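# Clear scrap and straighten jammed billets on the ramp

## Task

The short steel bars (billets) on the feed ramp are jammed. Move the two scrap pieces, the square block and the six-sided slice, into the scrap tray; a piece may be released as soon as some part of it lies inside the tray. Every billet must finish resting straight across the ramp, all of them next to each other in a single closed-up row pressed against the stop. Anything that stays in place only because the robot holds it does not count. If anything the robot is touching at the end sinks by more than about a fingernail's width once left alone, the task fails.

## Robot and tools

Robot: two arms, left_arm and right_arm, each ending in a parallel gripper. The fingers point along the gripper's own +z axis and close along its y axis. The reported end_effector_position is the point between the closed finger pads, about 2 cm short of the fingertips; closing pushes the tips roughly 10 mm further along +z.

Scene frame: origin on the table top midway between the arms, +x out over the table, +z up, left_arm on the +y side. The names left and right do not mean sides of a camera image. Each result's state line (left_arm: ... | right_arm: ...) gives each gripper's position in metres, orientation as quaternion wxyz, and linear (m/s) and angular (rad/s) velocity in this frame. Printed positions can be off from the real hand, more so when the arm reaches far. grip_measured is the measured finger opening on the command scale. A Hand target line (when present) shows where the controller is currently driving each gripper.

The 14-number row, used by both motion tools: left_arm dx, dy, dz, rx, ry, rz, opening, then right_arm in the same seven slots. All numbers lie in [-1, 1]; always send all 14 even if one arm is idle. dx..rz are an offset, not a pose: they are expressed in that gripper's own axes and measured from the gripper's pose in the most recent result that showed it (before any such result in the scene, and for the second and later calls in one reply, from where the robot is when the action begins). 1.0 equals 0.6 m of travel or 180 degrees; rx, ry, rz form one rotation vector. Opening is absolute: +1 fully open (0.084 m), -1 closed. Zero offsets do not mean hold still; they pull the arm back to the reference pose. To keep an arm put, send the offset back to its desired pose in a reply's first call and zeros afterwards, with its intended opening every time.

execute_actions: argument actions is a list with at most one item. Empty list ([]) just returns the current state. An item with rows (1 to 15 rows of 14 numbers) and optional steps (up to 15, default 15) runs that many 1/30 s control steps; each row applies for one step, each is measured from the same reference pose (not from the previous row), and the final row repeats if rows run out. An item with only steps (up to 300) is a wait counted from the last result, so your reply time is included. Optional pictures (boolean) controls whether camera images come back; by default they do. A refused call sends nothing.

move: target is one 14-number row as above; speed is the path's top speed in m/s, 0.002 to 0.5 (default 0.25), with turning capped at twice that in rad/s. Each gripper follows a straight path toward its target, all paths finishing together in 0.5 to 10 s (longer ones are cut off at 10 s, short of target). Rotations take the shorter way. Openings are sent at the start. Paths ignore obstacles and the other arm; grippers lag, drift, and can overshoot the speed, especially near full arm extension. Faster contact hits harder, and aiming further beyond a contact presses harder. The result adds a move: line with the ending (done, off_target, moving, held, fault) and active limits; an arm not named ended done. limits=paced means the pose was clipped; limits=held means a check blocked some steps, after which the arm may move much faster than speed. Each gripper's distance from its target is also reported.

wait: seconds, 0 to 10; the robot gets nothing new meanwhile. zoom_image: camera (cam_left_wrist or cam_right_wrist) and region [x0, y0, x1, y1] in pixels of that camera's latest image (896x504, origin top-left), at most 504 by 504. finished_scene: scene number; ends and grades the current scene irreversibly. Answering with no tool call ends everything.

Control behaviour: each step the commanded pose is clipped to within 70 mm and 16 degrees of the measured pose, then solved by damped IK with position taking priority over orientation. After an action, an arm continues only to its last clipped pose, so check the result and send the remainder. Fingers still in motion keep moving between calls. Time passes while you think and write. HELD marks steps whose row was partly or fully withheld; a pose unreachable line names an arm whose command the clearance check altered or blocked.

Gripping: to hold something, command an opening clearly below grip_measured; the bigger the gap, the firmer the squeeze (about 24 N per pad for parts up to roughly 6 cm). Fast closes can squeeze harder. Re-sending the read grip_measured still presses lightly; wide parts may slip. Small tugs or pushes on objects can occur.

Avoid: dropping or knocking anything off the table; slams, hard hits and strong pushes; arms colliding or pressing each other. If joint contact torque reaches a load limit (waist and shoulder 44.5, elbow and forearm roll 26.7, wrist pitch and wrist roll 17.8 N m, held weight included) the arm backs off that joint, freezes for 10 s, and drops the rest of the call. Holding loads heats motors: MOTOR HOT warns from 65 °C, and at 80 °C an OVER-TEMPERATURE FAULT brakes the arm until it cools. At the end, leave nothing supported only by the grippers and nothing that sags once released.

Each tool is called after "Call:" as name(argument=value, ...), one argument or row to a line, values as JSON.

## Session

Call:
execute_actions(
  actions=[],
)

Scene clock: 0.00 s of 6000.00 s.
left_arm: end_effector_position=(+0.1293, +0.1876, +0.1645) grip_measured=+1.00 end_effector_quat_wxyz=(+0.288, +0.648, -0.697, +0.109) end_effector_velocity=(-0.000, -0.000, -0.000) end_effector_angular_velocity=(-0.001, +0.001, -0.000) | right_arm: end_effector_position=(+0.5791, -0.0972, +0.1145) grip_measured=+1.00 end_effector_quat_wxyz=(-0.149, +0.987, +0.030, -0.061) end_effector_velocity=(-0.000, -0.000, -0.000) end_effector_angular_velocity=(+0.000, +0.001, -0.000)
Joint positions: left_arm=[ 0.21  -0.806 -0.24  -0.527  1.432  1.917  0.084] | right_arm=[ 0.443  0.773 -1.9    0.355  1.146  0.225  0.084]
Joint velocities: left_arm=[-0.     0.001  0.    -0.001  0.     0.    -0.   ] | right_arm=[-0.    -0.     0.001  0.001  0.    -0.     0.   ]
Hand target (left_arm): +0.129, +0.188, +0.165; +0.288, +0.648, -0.697, +0.109
Hand target (right_arm): +0.579, -0.097, +0.115; -0.149, +0.987, +0.030, -0.061

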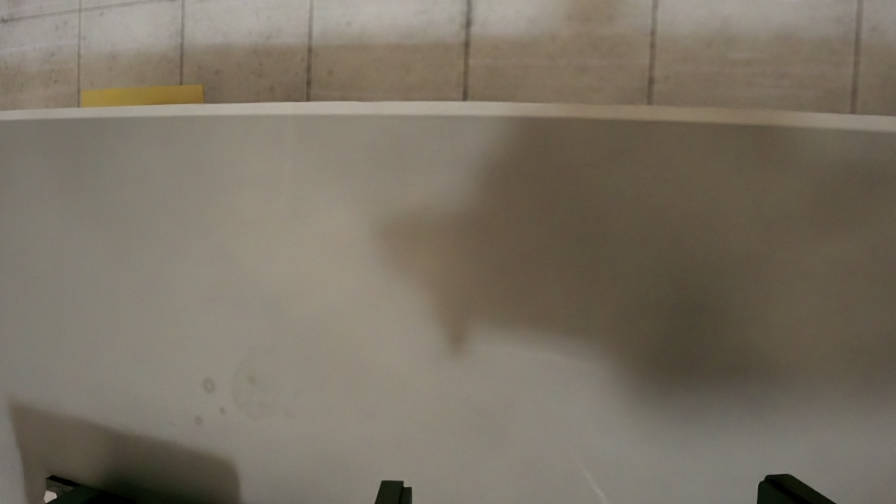

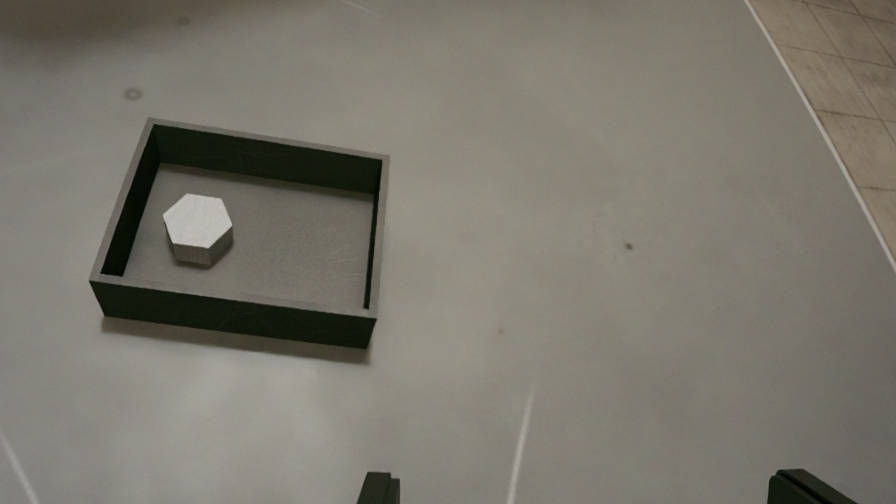

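Call:
move(
  target=[0.18,0.073,-0.27,0,0,0,1,-0.447,-0.1,-0.5,-0.09,0,0,1],
  speed=0.4,
)

Scene clock: 6.20 s of 6000.00 s.
left_arm: end_effector_position=(+0.1302, +0.1886, +0.3639) grip_measured=+1.00 end_effector_quat_wxyz=(+0.288, +0.648, -0.696, +0.109) end_effector_velocity=(+0.000, -0.000, +0.001) end_effector_angular_velocity=(-0.001, -0.001, +0.000) | right_arm: end_effector_position=(+0.3504, -0.1477, +0.4469) grip_measured=+1.00 end_effector_quat_wxyz=(-0.009, +0.998, +0.038, -0.056) end_effector_velocity=(-0.001, +0.000, +0.002) end_effector_angular_velocity=(+0.001, -0.001, +0.001)
Joint positions: left_arm=[ 0.299 -0.827 -0.783 -0.533  1.964  1.707  0.084] | right_arm=[ 0.666  0.07  -1.878  0.084  1.889  0.607  0.084]
Joint velocities: left_arm=[ 0.     0.001 -0.002 -0.001  0.    -0.    -0.   ] | right_arm=[ 0.001 -0.    -0.007  0.     0.005  0.001  0.   ]
Hand target (left_arm): +0.130, +0.189, +0.364; +0.288, +0.648, -0.696, +0.109
Hand target (right_arm): +0.350, -0.148, +0.447; -0.009, +0.998, +0.038, -0.056
Off the commanded pose (left_arm): 0.001 m, 0 deg.
Off the commanded pose (right_arm): 0.001 m, 0 deg.
After step 90, 1.30 s passed at rest.
move: done; limits=paced

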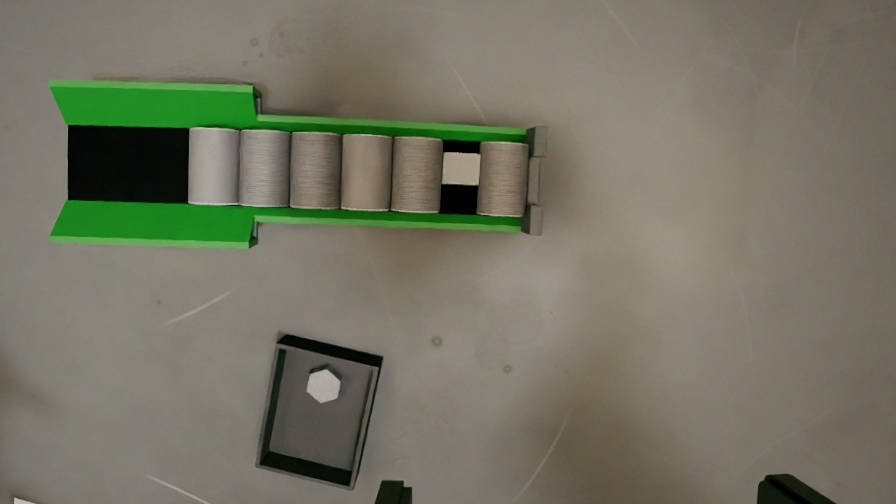

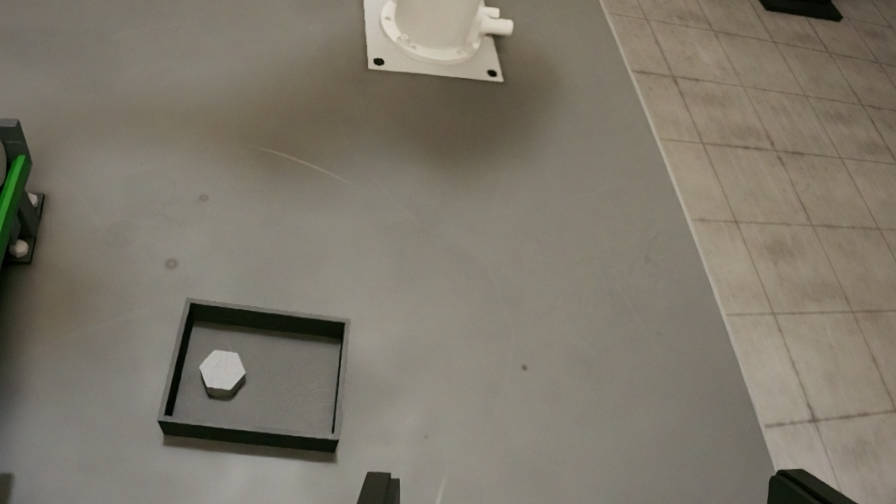

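Call:
move(
  target=[0,0,0,0,0,0,1,0.11,0,0.235,0,0.036,0,1],
  speed=0.4,
)

Call:
move(
  target=[0,0,0,0,0,0,1,0,0,0.15,0,0,0,1],
  speed=0.4,
)

Scene clock: 13.57 s of 6000.00 s.
left_arm: end_effector_position=(+0.1302, +0.1886, +0.3639) grip_measured=+1.00 end_effector_quat_wxyz=(+0.288, +0.648, -0.696, +0.109) end_effector_velocity=(+0.000, +0.000, -0.000) end_effector_angular_velocity=(+0.002, +0.001, +0.000) | right_arm: end_effector_position=(+0.3996, -0.1407, +0.2998) grip_measured=+1.00 end_effector_quat_wxyz=(-0.011, +0.999, +0.038, +0.000) end_effector_velocity=(+0.000, -0.000, -0.003) end_effector_angular_velocity=(-0.001, -0.001, -0.000)
Joint positions: left_arm=[ 0.299 -0.827 -0.783 -0.533  1.964  1.707  0.084] | right_arm=[ 0.652  0.009 -1.356  0.018  1.334  0.566  0.084]
Joint velocities: left_arm=[-0.     0.001  0.     0.002 -0.    -0.    -0.   ] | right_arm=[-0.     0.     0.007 -0.002 -0.008  0.    -0.   ]
Hand target (left_arm): +0.130, +0.189, +0.364; +0.288, +0.648, -0.696, +0.109
Hand target (right_arm): +0.400, -0.141, +0.299; -0.011, +0.999, +0.037, +0.000
Off the commanded pose (left_arm): 0.000 m, 0 deg.
Off the commanded pose (right_arm): 0.001 m, 0 deg.
After step 90, 3.20 s passed at rest.
move: done; limits=paced

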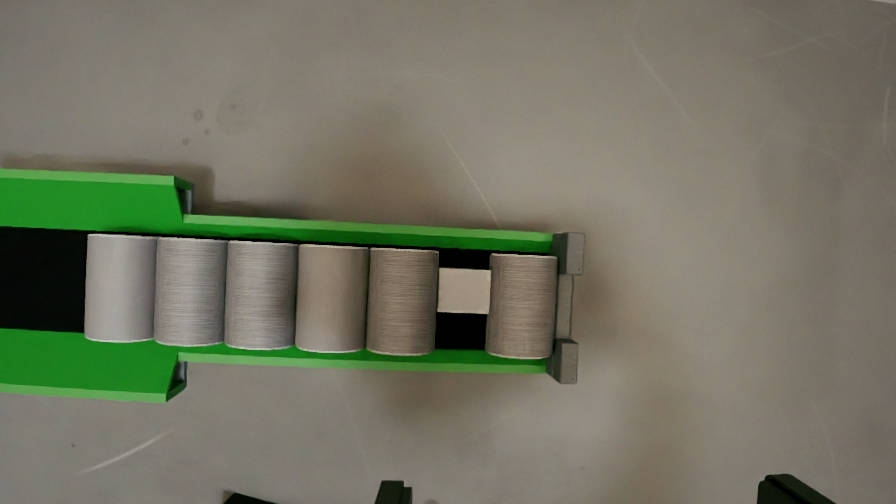

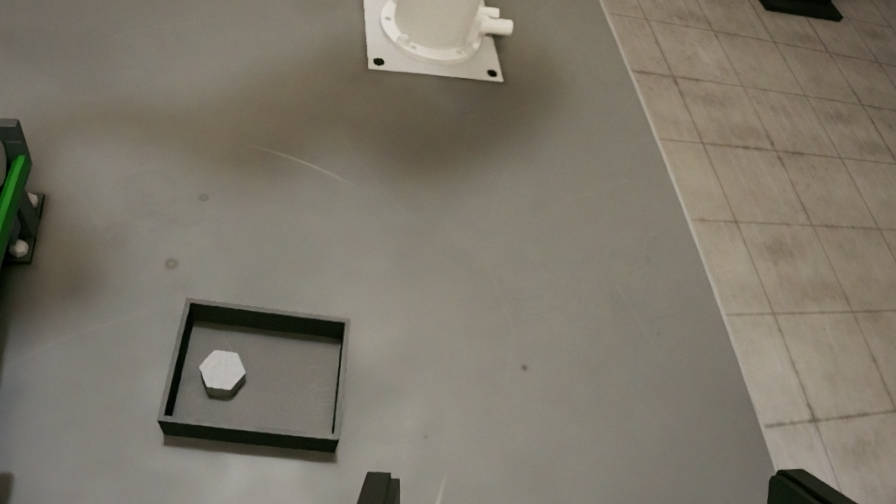

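Scene clock: 14.57 s of 6000.00 s.
left_arm: end_effector_position=(+0.1302, +0.1886, +0.3639) grip_measured=+1.00 end_effector_quat_wxyz=(+0.288, +0.648, -0.696, +0.109) end_effector_velocity=(+0.000, +0.000, -0.000) end_effector_angular_velocity=(+0.001, +0.001, -0.000) | right_arm: end_effector_position=(+0.3995, -0.1386, +0.2103) grip_measured=+1.00 end_effector_quat_wxyz=(-0.011, +0.999, +0.038, +0.000) end_effector_velocity=(-0.001, -0.001, -0.004) end_effector_angular_velocity=(-0.003, +0.003, +0.000)
Joint positions: left_arm=[ 0.299 -0.827 -0.783 -0.533  1.964  1.707  0.084] | right_arm=[ 0.657  0.052 -1.148  0.02   1.083  0.565  0.084]
Joint velocities: left_arm=[ 0.     0.001 -0.     0.001  0.     0.     0.   ] | right_arm=[ 0.     0.003  0.007 -0.001 -0.006  0.     0.   ]
Hand target (left_arm): +0.130, +0.189, +0.364; +0.288, +0.648, -0.696, +0.109
Hand target (right_arm): +0.399, -0.139, +0.210; -0.011, +0.999, +0.038, +0.000
Off the commanded pose (left_arm): 0.000 m, 0 deg.
Off the commanded pose (right_arm): 0.001 m, 0 deg.
move: done

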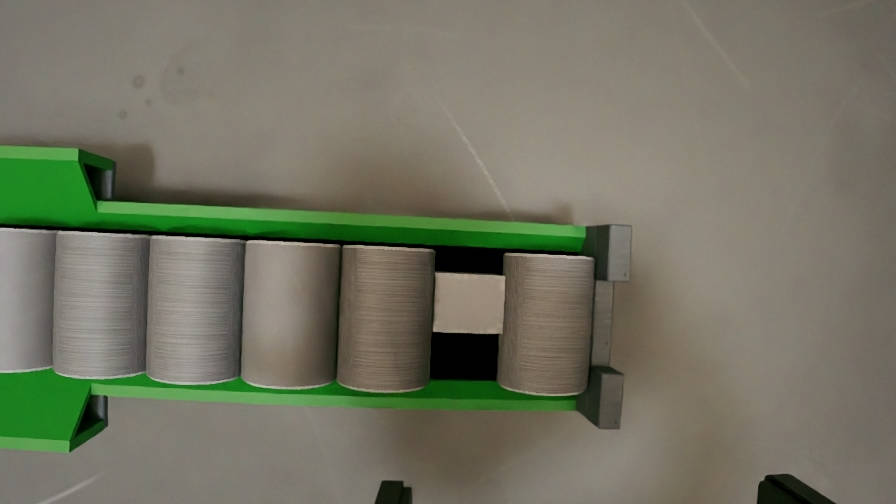

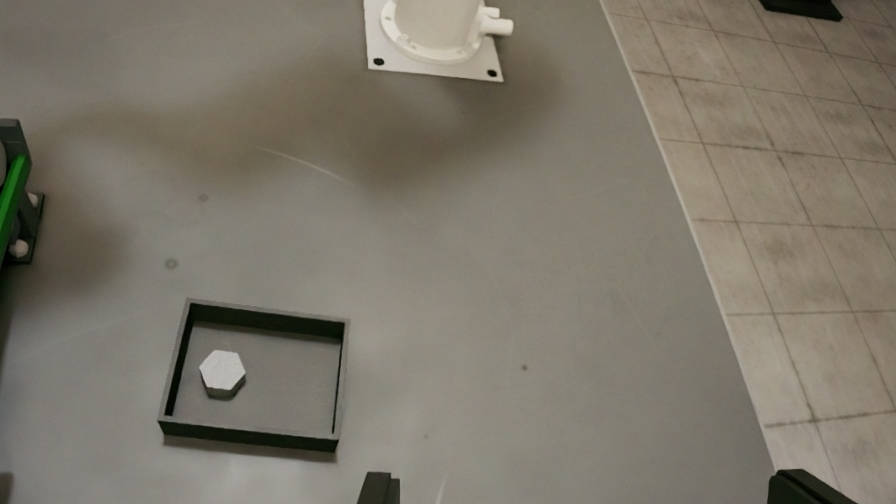

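Call:
move(
  target=[0,0,0,0,0,0,1,0.063,-0.1,0.08,0,0,0.514,-0.1],
  speed=0.5,
)

Scene clock: 20.47 s of 6000.00 s.
left_arm: end_effector_position=(+0.1302, +0.1886, +0.3639) grip_measured=+1.00 end_effector_quat_wxyz=(+0.288, +0.648, -0.696, +0.109) end_effector_velocity=(+0.000, -0.000, +0.000) end_effector_angular_velocity=(-0.000, -0.000, +0.000) | right_arm: end_effector_position=(+0.4326, -0.0749, +0.1637) grip_measured=-0.11 end_effector_quat_wxyz=(-0.008, +0.719, -0.695, -0.008) end_effector_velocity=(+0.000, +0.001, -0.001) end_effector_angular_velocity=(-0.004, +0.000, -0.013)
Joint positions: left_arm=[ 0.299 -0.827 -0.783 -0.533  1.964  1.707  0.084] | right_arm=[ 0.712  0.317 -1.356  0.02   1.025  2.233  0.039]
Joint velocities: left_arm=[ 0.  0. -0. -0. -0. -0.  0.] | right_arm=[ 0.002  0.004 -0.005 -0.004  0.003  0.017 -0.   ]
Hand target (left_arm): +0.130, +0.189, +0.364; +0.288, +0.648, -0.696, +0.109
Hand target (right_arm): +0.433, -0.075, +0.164; -0.008, +0.718, -0.696, -0.008
Off the commanded pose (left_arm): 0.000 m, 0 deg.
Off the commanded pose (right_arm): 0.000 m, 0 deg.
After step 90, 0.63 s passed at rest.
move: done

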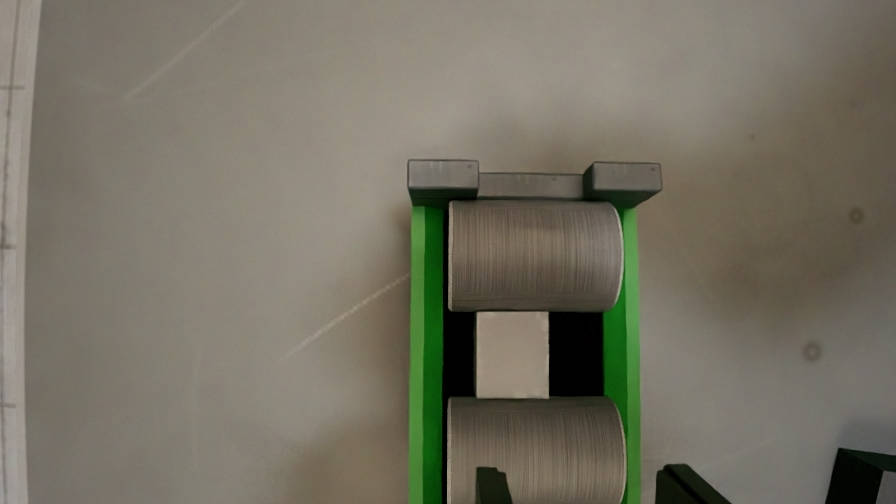

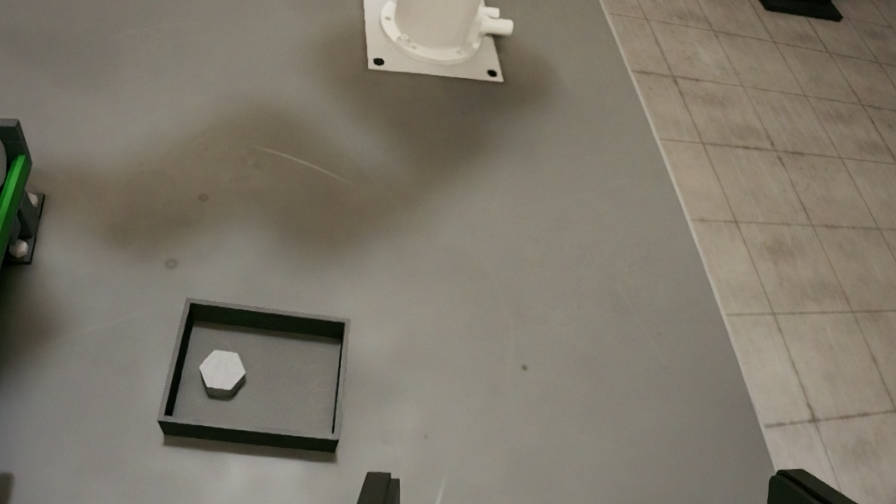

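Call:
move(
  target=[0,0,0,0,0,0,1,0.058,-0.009,0.07,0,0,0,-0.14],
)

Scene clock: 24.33 s of 6000.00 s.
left_arm: end_effector_position=(+0.1302, +0.1886, +0.3639) grip_measured=+1.00 end_effector_quat_wxyz=(+0.288, +0.648, -0.696, +0.109) end_effector_velocity=(-0.000, +0.000, -0.000) end_effector_angular_velocity=(+0.000, +0.001, -0.000) | right_arm: end_effector_position=(+0.4391, -0.1082, +0.1215) grip_measured=-0.15 end_effector_quat_wxyz=(-0.008, +0.719, -0.695, -0.008) end_effector_velocity=(-0.001, -0.003, -0.005) end_effector_angular_velocity=(-0.003, +0.004, +0.000)
Joint positions: left_arm=[ 0.299 -0.827 -0.783 -0.533  1.964  1.707  0.084] | right_arm=[ 0.658  0.319 -1.23   0.023  0.897  2.174  0.037]
Joint velocities: left_arm=[ 0.     0.    -0.     0.001  0.     0.     0.   ] | right_arm=[-0.004  0.002  0.011  0.    -0.008 -0.004 -0.   ]
Hand target (left_arm): +0.130, +0.189, +0.364; +0.288, +0.648, -0.696, +0.109
Hand target (right_arm): +0.439, -0.109, +0.121; -0.008, +0.719, -0.695, -0.008
Off the commanded pose (left_arm): 0.000 m, 0 deg.
Off the commanded pose (right_arm): 0.001 m, 0 deg.
move: done

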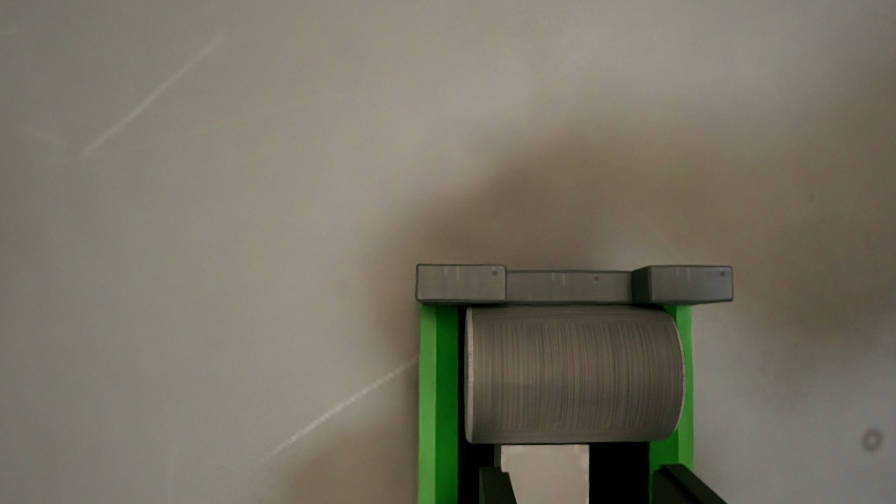

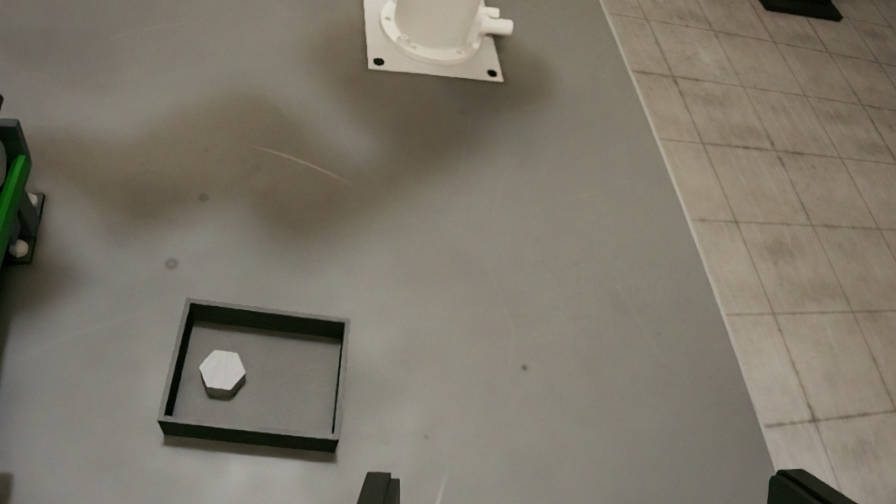

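Call:
move(
  target=[0,0,0,0,0,0,1,-0.011,-0.003,0.045,0,0,0,-0.24],
  speed=0.08,
)

Scene clock: 28.17 s of 6000.00 s.
left_arm: end_effector_position=(+0.1302, +0.1886, +0.3639) grip_measured=+1.00 end_effector_quat_wxyz=(+0.288, +0.648, -0.696, +0.109) end_effector_velocity=(-0.000, -0.000, -0.000) end_effector_angular_velocity=(-0.001, +0.001, -0.000) | right_arm: end_effector_position=(+0.4402, -0.1013, +0.0943) grip_measured=-0.26 end_effector_quat_wxyz=(-0.008, +0.719, -0.695, -0.008) end_effector_velocity=(+0.001, +0.002, -0.001) end_effector_angular_velocity=(+0.003, -0.003, -0.000)
Joint positions: left_arm=[ 0.299 -0.827 -0.783 -0.533  1.964  1.707  0.084] | right_arm=[ 0.667  0.378 -1.231  0.024  0.84   2.181  0.033]
Joint velocities: left_arm=[ 0.     0.001  0.001 -0.     0.     0.     0.   ] | right_arm=[ 0.001  0.005 -0.003  0.    -0.006  0.001  0.   ]
Hand target (left_arm): +0.130, +0.189, +0.364; +0.288, +0.648, -0.696, +0.109
Hand target (right_arm): +0.441, -0.101, +0.095; -0.008, +0.719, -0.695, -0.008
Off the commanded pose (left_arm): 0.000 m, 0 deg.
Off the commanded pose (right_arm): 0.001 m, 0 deg.
move: done

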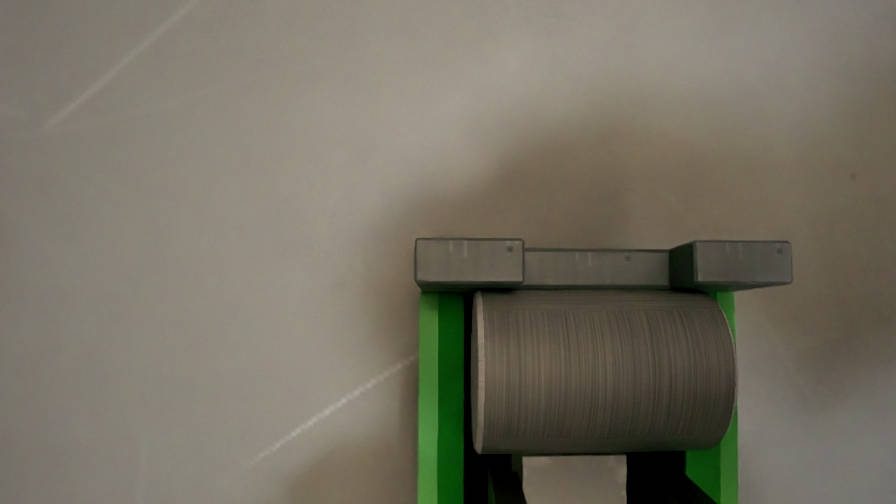

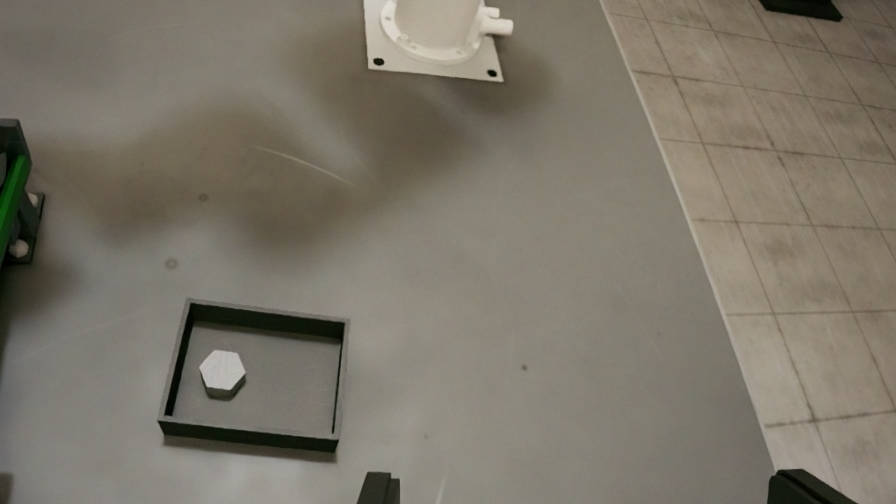

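Call:
move(
  target=[0,0,0,0,0,0,1,0,0,0.03,0,0,0,-0.24],
  speed=0.04,
)

Call:
move(
  target=[0,0,0,0,0,0,1,0,0,0,0,0,0,-1],
)

Call:
move(
  target=[0,0,0,0,0,0,1,0,0,-0.12,0,0,0,-1],
  speed=0.04,
)

Scene clock: 30.70 s of 6000.00 s.
left_arm: end_effector_position=(+0.1302, +0.1886, +0.3639) grip_measured=+1.00 end_effector_quat_wxyz=(+0.288, +0.648, -0.696, +0.109) end_effector_velocity=(-0.000, +0.001, -0.000) end_effector_angular_velocity=(+0.003, -0.001, +0.000) | right_arm: end_effector_position=(+0.4428, -0.0993, +0.0814) grip_measured=-0.25 end_effector_quat_wxyz=(-0.013, +0.719, -0.695, -0.007) end_effector_velocity=(+0.000, +0.001, -0.004) end_effector_angular_velocity=(+0.002, -0.001, -0.002)
Joint positions: left_arm=[ 0.299 -0.827 -0.783 -0.533  1.964  1.707  0.084] | right_arm=[ 0.667  0.403 -1.224  0.025  0.799  2.181  0.033]
Joint velocities: left_arm=[-0.    -0.001 -0.     0.003 -0.     0.     0.   ] | right_arm=[ 0.     0.007  0.002  0.002 -0.011  0.001  0.   ]
Hand target (left_arm): +0.130, +0.189, +0.364; +0.288, +0.648, -0.696, +0.109
Hand target (right_arm): +0.440, -0.101, +0.076; -0.008, +0.719, -0.695, -0.008
Off the commanded pose (left_arm): 0.000 m, 0 deg.
Off the commanded pose (right_arm): 0.006 m, 1 deg.
move: off_target (right_arm)

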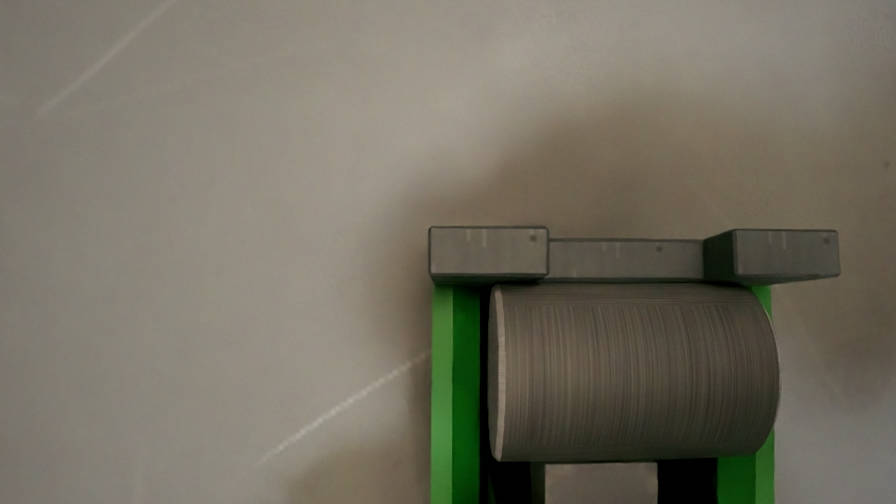

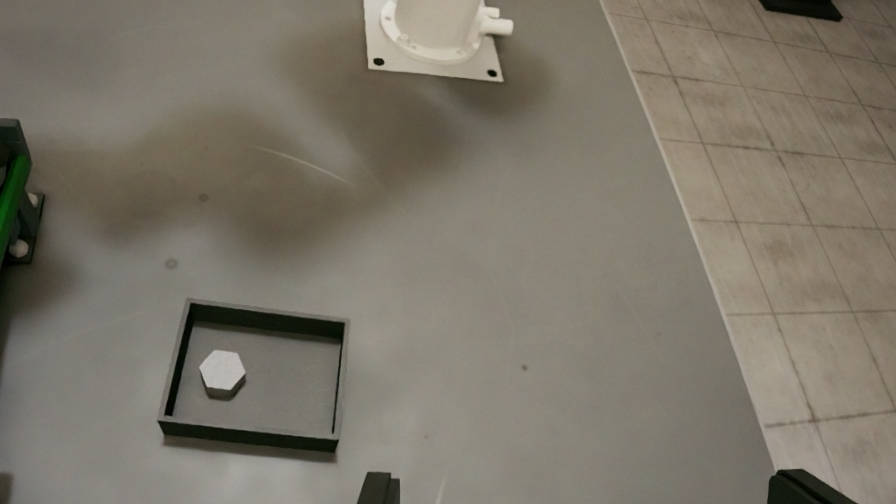

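Scene clock: 31.20 s of 6000.00 s.
left_arm: end_effector_position=(+0.1302, +0.1886, +0.3639) grip_measured=+1.00 end_effector_quat_wxyz=(+0.288, +0.648, -0.696, +0.109) end_effector_velocity=(-0.000, +0.000, -0.000) end_effector_angular_velocity=(+0.001, +0.001, -0.000) | right_arm: end_effector_position=(+0.4434, -0.0989, +0.0819) grip_measured=-0.44 end_effector_quat_wxyz=(-0.014, +0.719, -0.695, -0.007) end_effector_velocity=(-0.000, -0.000, -0.000) end_effector_angular_velocity=(-0.002, +0.000, +0.001)
Joint positions: left_arm=[ 0.299 -0.827 -0.783 -0.533  1.964  1.707  0.084] | right_arm=[ 0.667  0.403 -1.225  0.025  0.798  2.181  0.025]
Joint velocities: left_arm=[-0.     0.     0.     0.001  0.    -0.    -0.   ] | right_arm=[-0.    -0.     0.    -0.001  0.001  0.    -0.   ]
Hand target (left_arm): +0.130, +0.189, +0.364; +0.288, +0.648, -0.696, +0.109
Hand target (right_arm): +0.443, -0.099, +0.081; -0.013, +0.719, -0.695, -0.007
Off the commanded pose (left_arm): 0.000 m, 0 deg.
Off the commanded pose (right_arm): 0.001 m, 0 deg.
move: done

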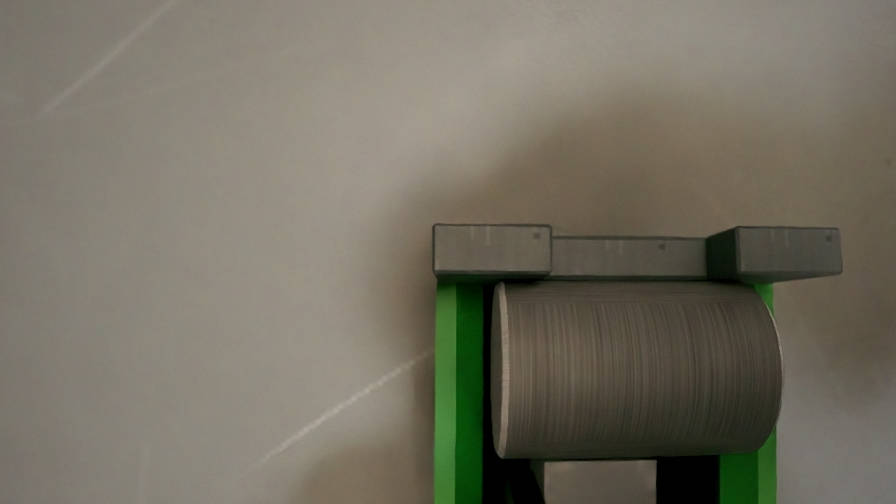

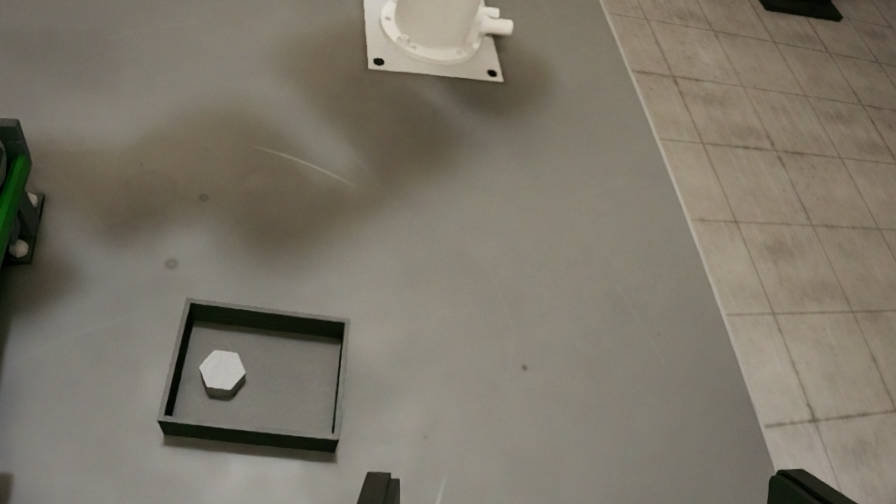

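Scene clock: 33.33 s of 6000.00 s.
left_arm: end_effector_position=(+0.1302, +0.1886, +0.3639) grip_measured=+1.00 end_effector_quat_wxyz=(+0.288, +0.648, -0.696, +0.109) end_effector_velocity=(-0.000, +0.000, -0.000) end_effector_angular_velocity=(+0.001, +0.001, -0.000) | right_arm: end_effector_position=(+0.4428, -0.1011, +0.1534) grip_measured=-0.44 end_effector_quat_wxyz=(-0.013, +0.718, -0.695, -0.007) end_effector_velocity=(-0.001, -0.001, +0.000) end_effector_angular_velocity=(-0.003, +0.005, -0.000)
Joint positions: left_arm=[ 0.299 -0.827 -0.783 -0.533  1.964  1.707  0.084] | right_arm=[ 0.664  0.292 -1.288  0.021  0.972  2.183  0.025]
Joint velocities: left_arm=[ 0.    -0.     0.     0.001  0.001  0.     0.   ] | right_arm=[-0.    -0.002  0.     0.001  0.007 -0.     0.   ]
Hand target (left_arm): +0.130, +0.189, +0.364; +0.288, +0.648, -0.696, +0.109
Hand target (right_arm): +0.443, -0.101, +0.154; -0.014, +0.718, -0.695, -0.007
Off the commanded pose (left_arm): 0.000 m, 0 deg.
Off the commanded pose (right_arm): 0.000 m, 0 deg.
move: done

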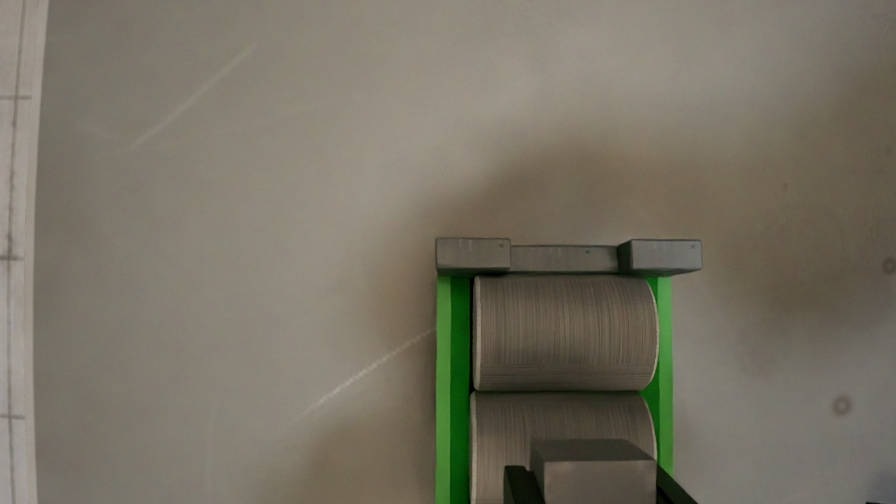

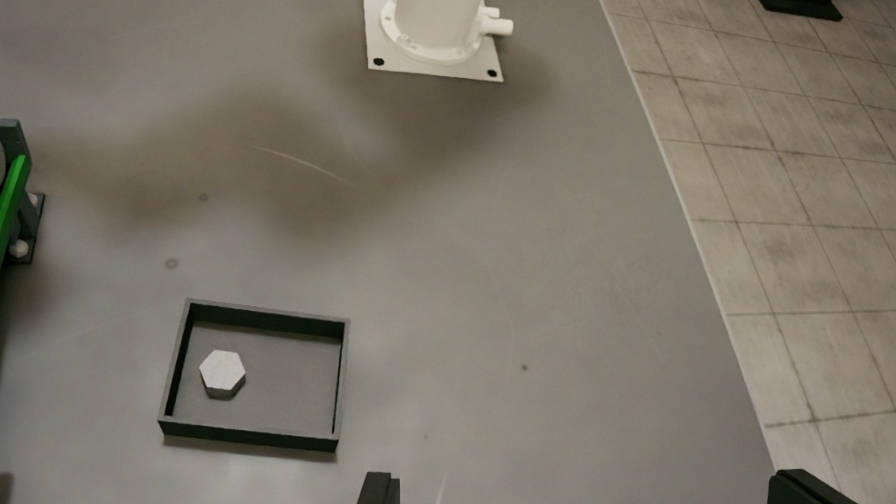

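Call:
move(
  target=[-0.17,0.027,-0.105,0,0,0,1,-0.28,0.433,0,0,0,0,-1],
  speed=0.3,
)

Scene clock: 37.67 s of 6000.00 s.
left_arm: end_effector_position=(+0.1297, +0.3097, +0.3629) grip_measured=+1.00 end_effector_quat_wxyz=(+0.289, +0.648, -0.696, +0.109) end_effector_velocity=(+0.000, +0.001, -0.000) end_effector_angular_velocity=(-0.002, +0.001, +0.001) | right_arm: end_effector_position=(+0.1779, +0.0586, +0.1566) grip_measured=-0.44 end_effector_quat_wxyz=(-0.014, +0.718, -0.696, -0.008) end_effector_velocity=(-0.003, +0.002, -0.000) end_effector_angular_velocity=(-0.001, +0.000, +0.002)
Joint positions: left_arm=[ 0.727 -0.647 -0.924 -0.333  2.112  2.161  0.084] | right_arm=[ 1.256  0.208 -1.181  0.004  0.941  2.785  0.025]
Joint velocities: left_arm=[ 0.003  0.004 -0.001  0.001  0.001  0.003 -0.   ] | right_arm=[ 0.007  0.004 -0.004 -0.     0.002  0.005 -0.   ]
Hand target (left_arm): +0.130, +0.310, +0.363; +0.289, +0.648, -0.696, +0.109
Hand target (right_arm): +0.177, +0.059, +0.157; -0.014, +0.718, -0.695, -0.008
Off the commanded pose (left_arm): 0.001 m, 0 deg.
Off the commanded pose (right_arm): 0.001 m, 0 deg.
move: done

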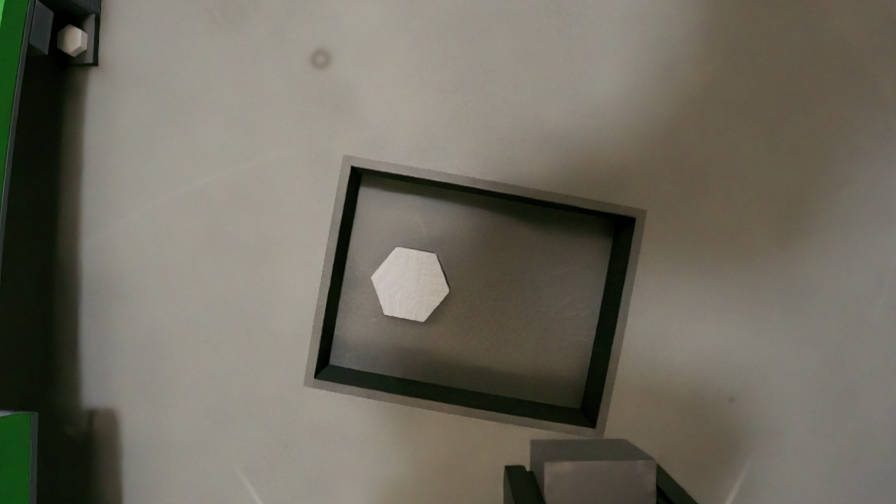

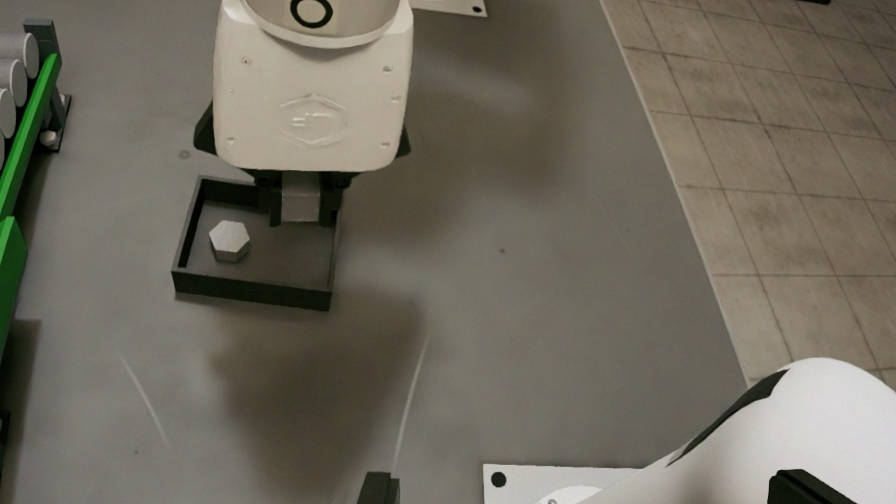

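Call:
move(
  target=[0,0,0,0,0,0,1,0.072,0.003,0.12,0,0,0,-1],
)

Call:
move(
  target=[0,0,0,0,0,0,1,0,0,0.06,0,0,0,-1],
  speed=0.05,
)

Scene clock: 40.50 s of 6000.00 s.
left_arm: end_effector_position=(+0.1297, +0.3097, +0.3629) grip_measured=+1.00 end_effector_quat_wxyz=(+0.289, +0.648, -0.696, +0.109) end_effector_velocity=(-0.000, +0.000, +0.000) end_effector_angular_velocity=(+0.001, -0.001, +0.000) | right_arm: end_effector_position=(+0.1779, +0.0179, +0.0837) grip_measured=-0.44 end_effector_quat_wxyz=(-0.014, +0.718, -0.695, -0.008) end_effector_velocity=(-0.000, -0.002, -0.003) end_effector_angular_velocity=(-0.002, +0.001, -0.001)
Joint positions: left_arm=[ 0.727 -0.647 -0.924 -0.333  2.112  2.161  0.084] | right_arm=[ 1.229  0.21  -0.948  0.006  0.705  2.756  0.025]
Joint velocities: left_arm=[ 0.    -0.001 -0.     0.001 -0.     0.     0.   ] | right_arm=[-0.001  0.002  0.006 -0.    -0.006  0.    -0.   ]
Hand target (left_arm): +0.130, +0.310, +0.363; +0.289, +0.648, -0.696, +0.109
Hand target (right_arm): +0.178, +0.018, +0.083; -0.013, +0.718, -0.695, -0.008
Off the commanded pose (left_arm): 0.000 m, 0 deg.
Off the commanded pose (right_arm): 0.001 m, 0 deg.
move: done

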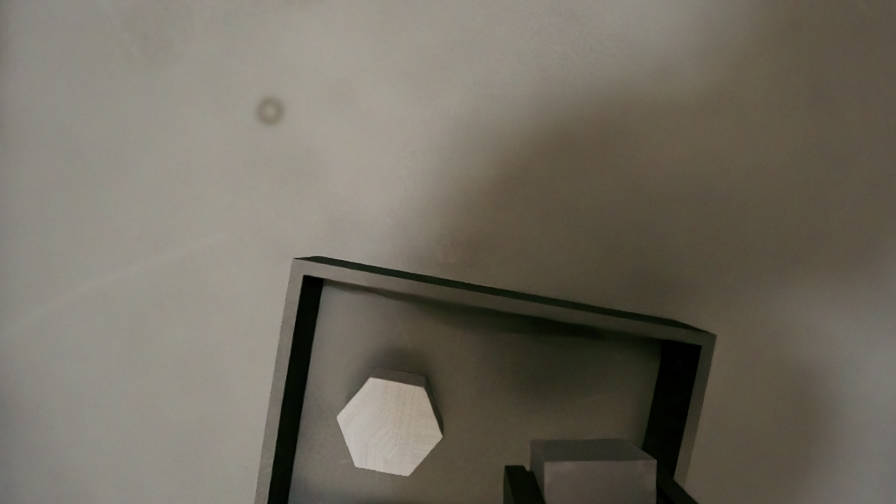

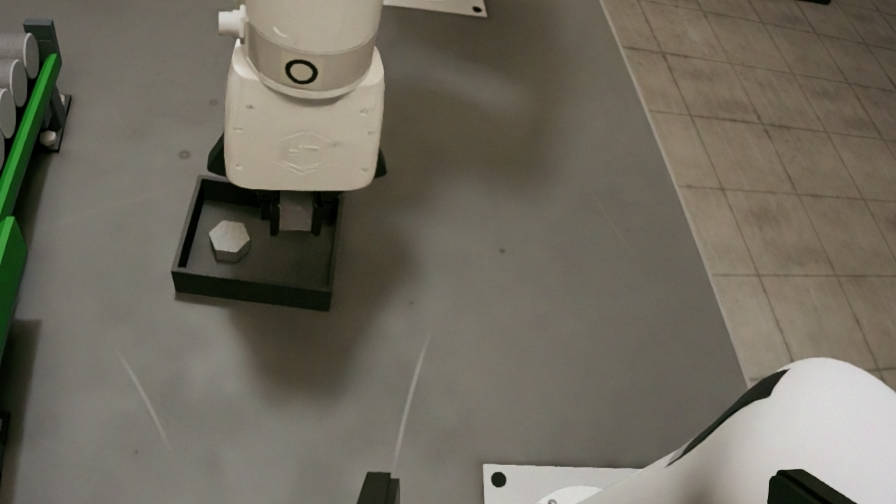

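Scene clock: 41.60 s of 6000.00 s.
left_arm: end_effector_position=(+0.1297, +0.3097, +0.3629) grip_measured=+1.00 end_effector_quat_wxyz=(+0.289, +0.648, -0.696, +0.109) end_effector_velocity=(+0.000, -0.000, -0.000) end_effector_angular_velocity=(-0.001, +0.000, +0.000) | right_arm: end_effector_position=(+0.1781, +0.0191, +0.0481) grip_measured=-0.44 end_effector_quat_wxyz=(-0.014, +0.718, -0.695, -0.009) end_effector_velocity=(-0.000, -0.001, -0.003) end_effector_angular_velocity=(-0.001, -0.000, +0.001)
Joint positions: left_arm=[ 0.727 -0.647 -0.924 -0.333  2.112  2.161  0.084] | right_arm=[ 1.23   0.291 -0.935  0.007  0.612  2.755  0.025]
Joint velocities: left_arm=[ 0.     0.001  0.    -0.001 -0.    -0.     0.   ] | right_arm=[ 0.     0.005  0.002 -0.001 -0.006 -0.001  0.   ]
Hand target (left_arm): +0.130, +0.310, +0.363; +0.289, +0.648, -0.696, +0.109
Hand target (right_arm): +0.178, +0.019, +0.048; -0.014, +0.718, -0.695, -0.008
Off the commanded pose (left_arm): 0.000 m, 0 deg.
Off the commanded pose (right_arm): 0.000 m, 0 deg.
move: done

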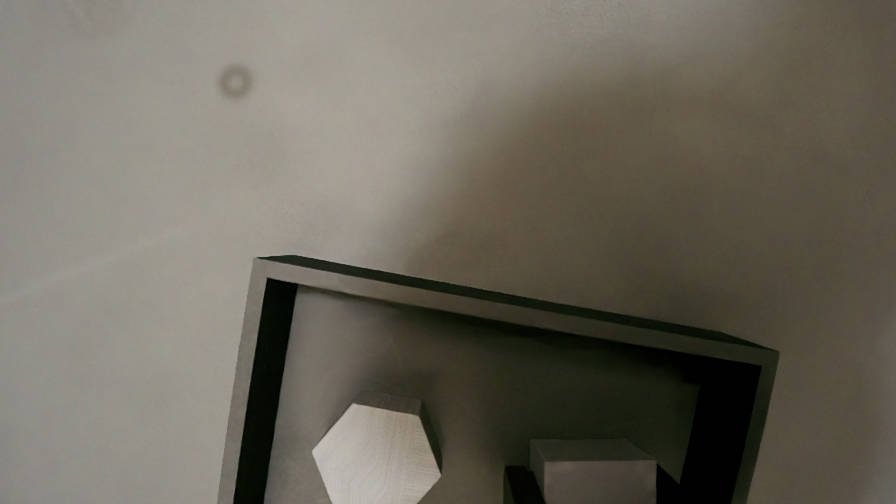

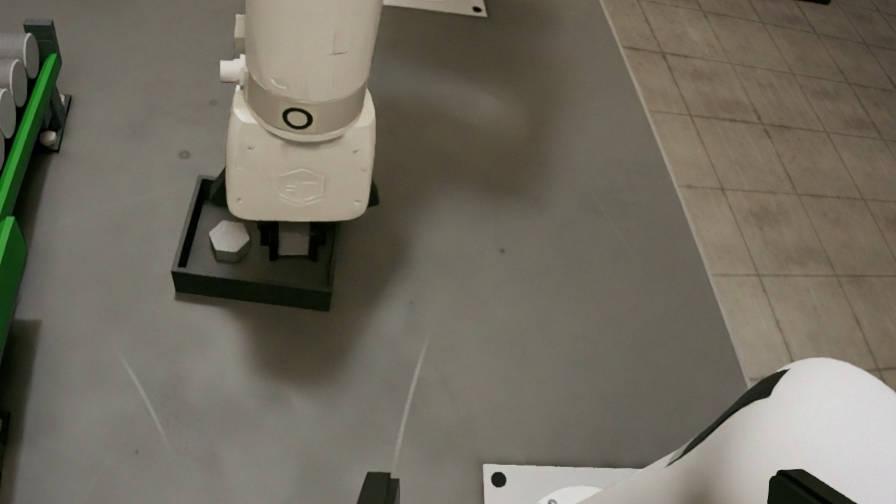

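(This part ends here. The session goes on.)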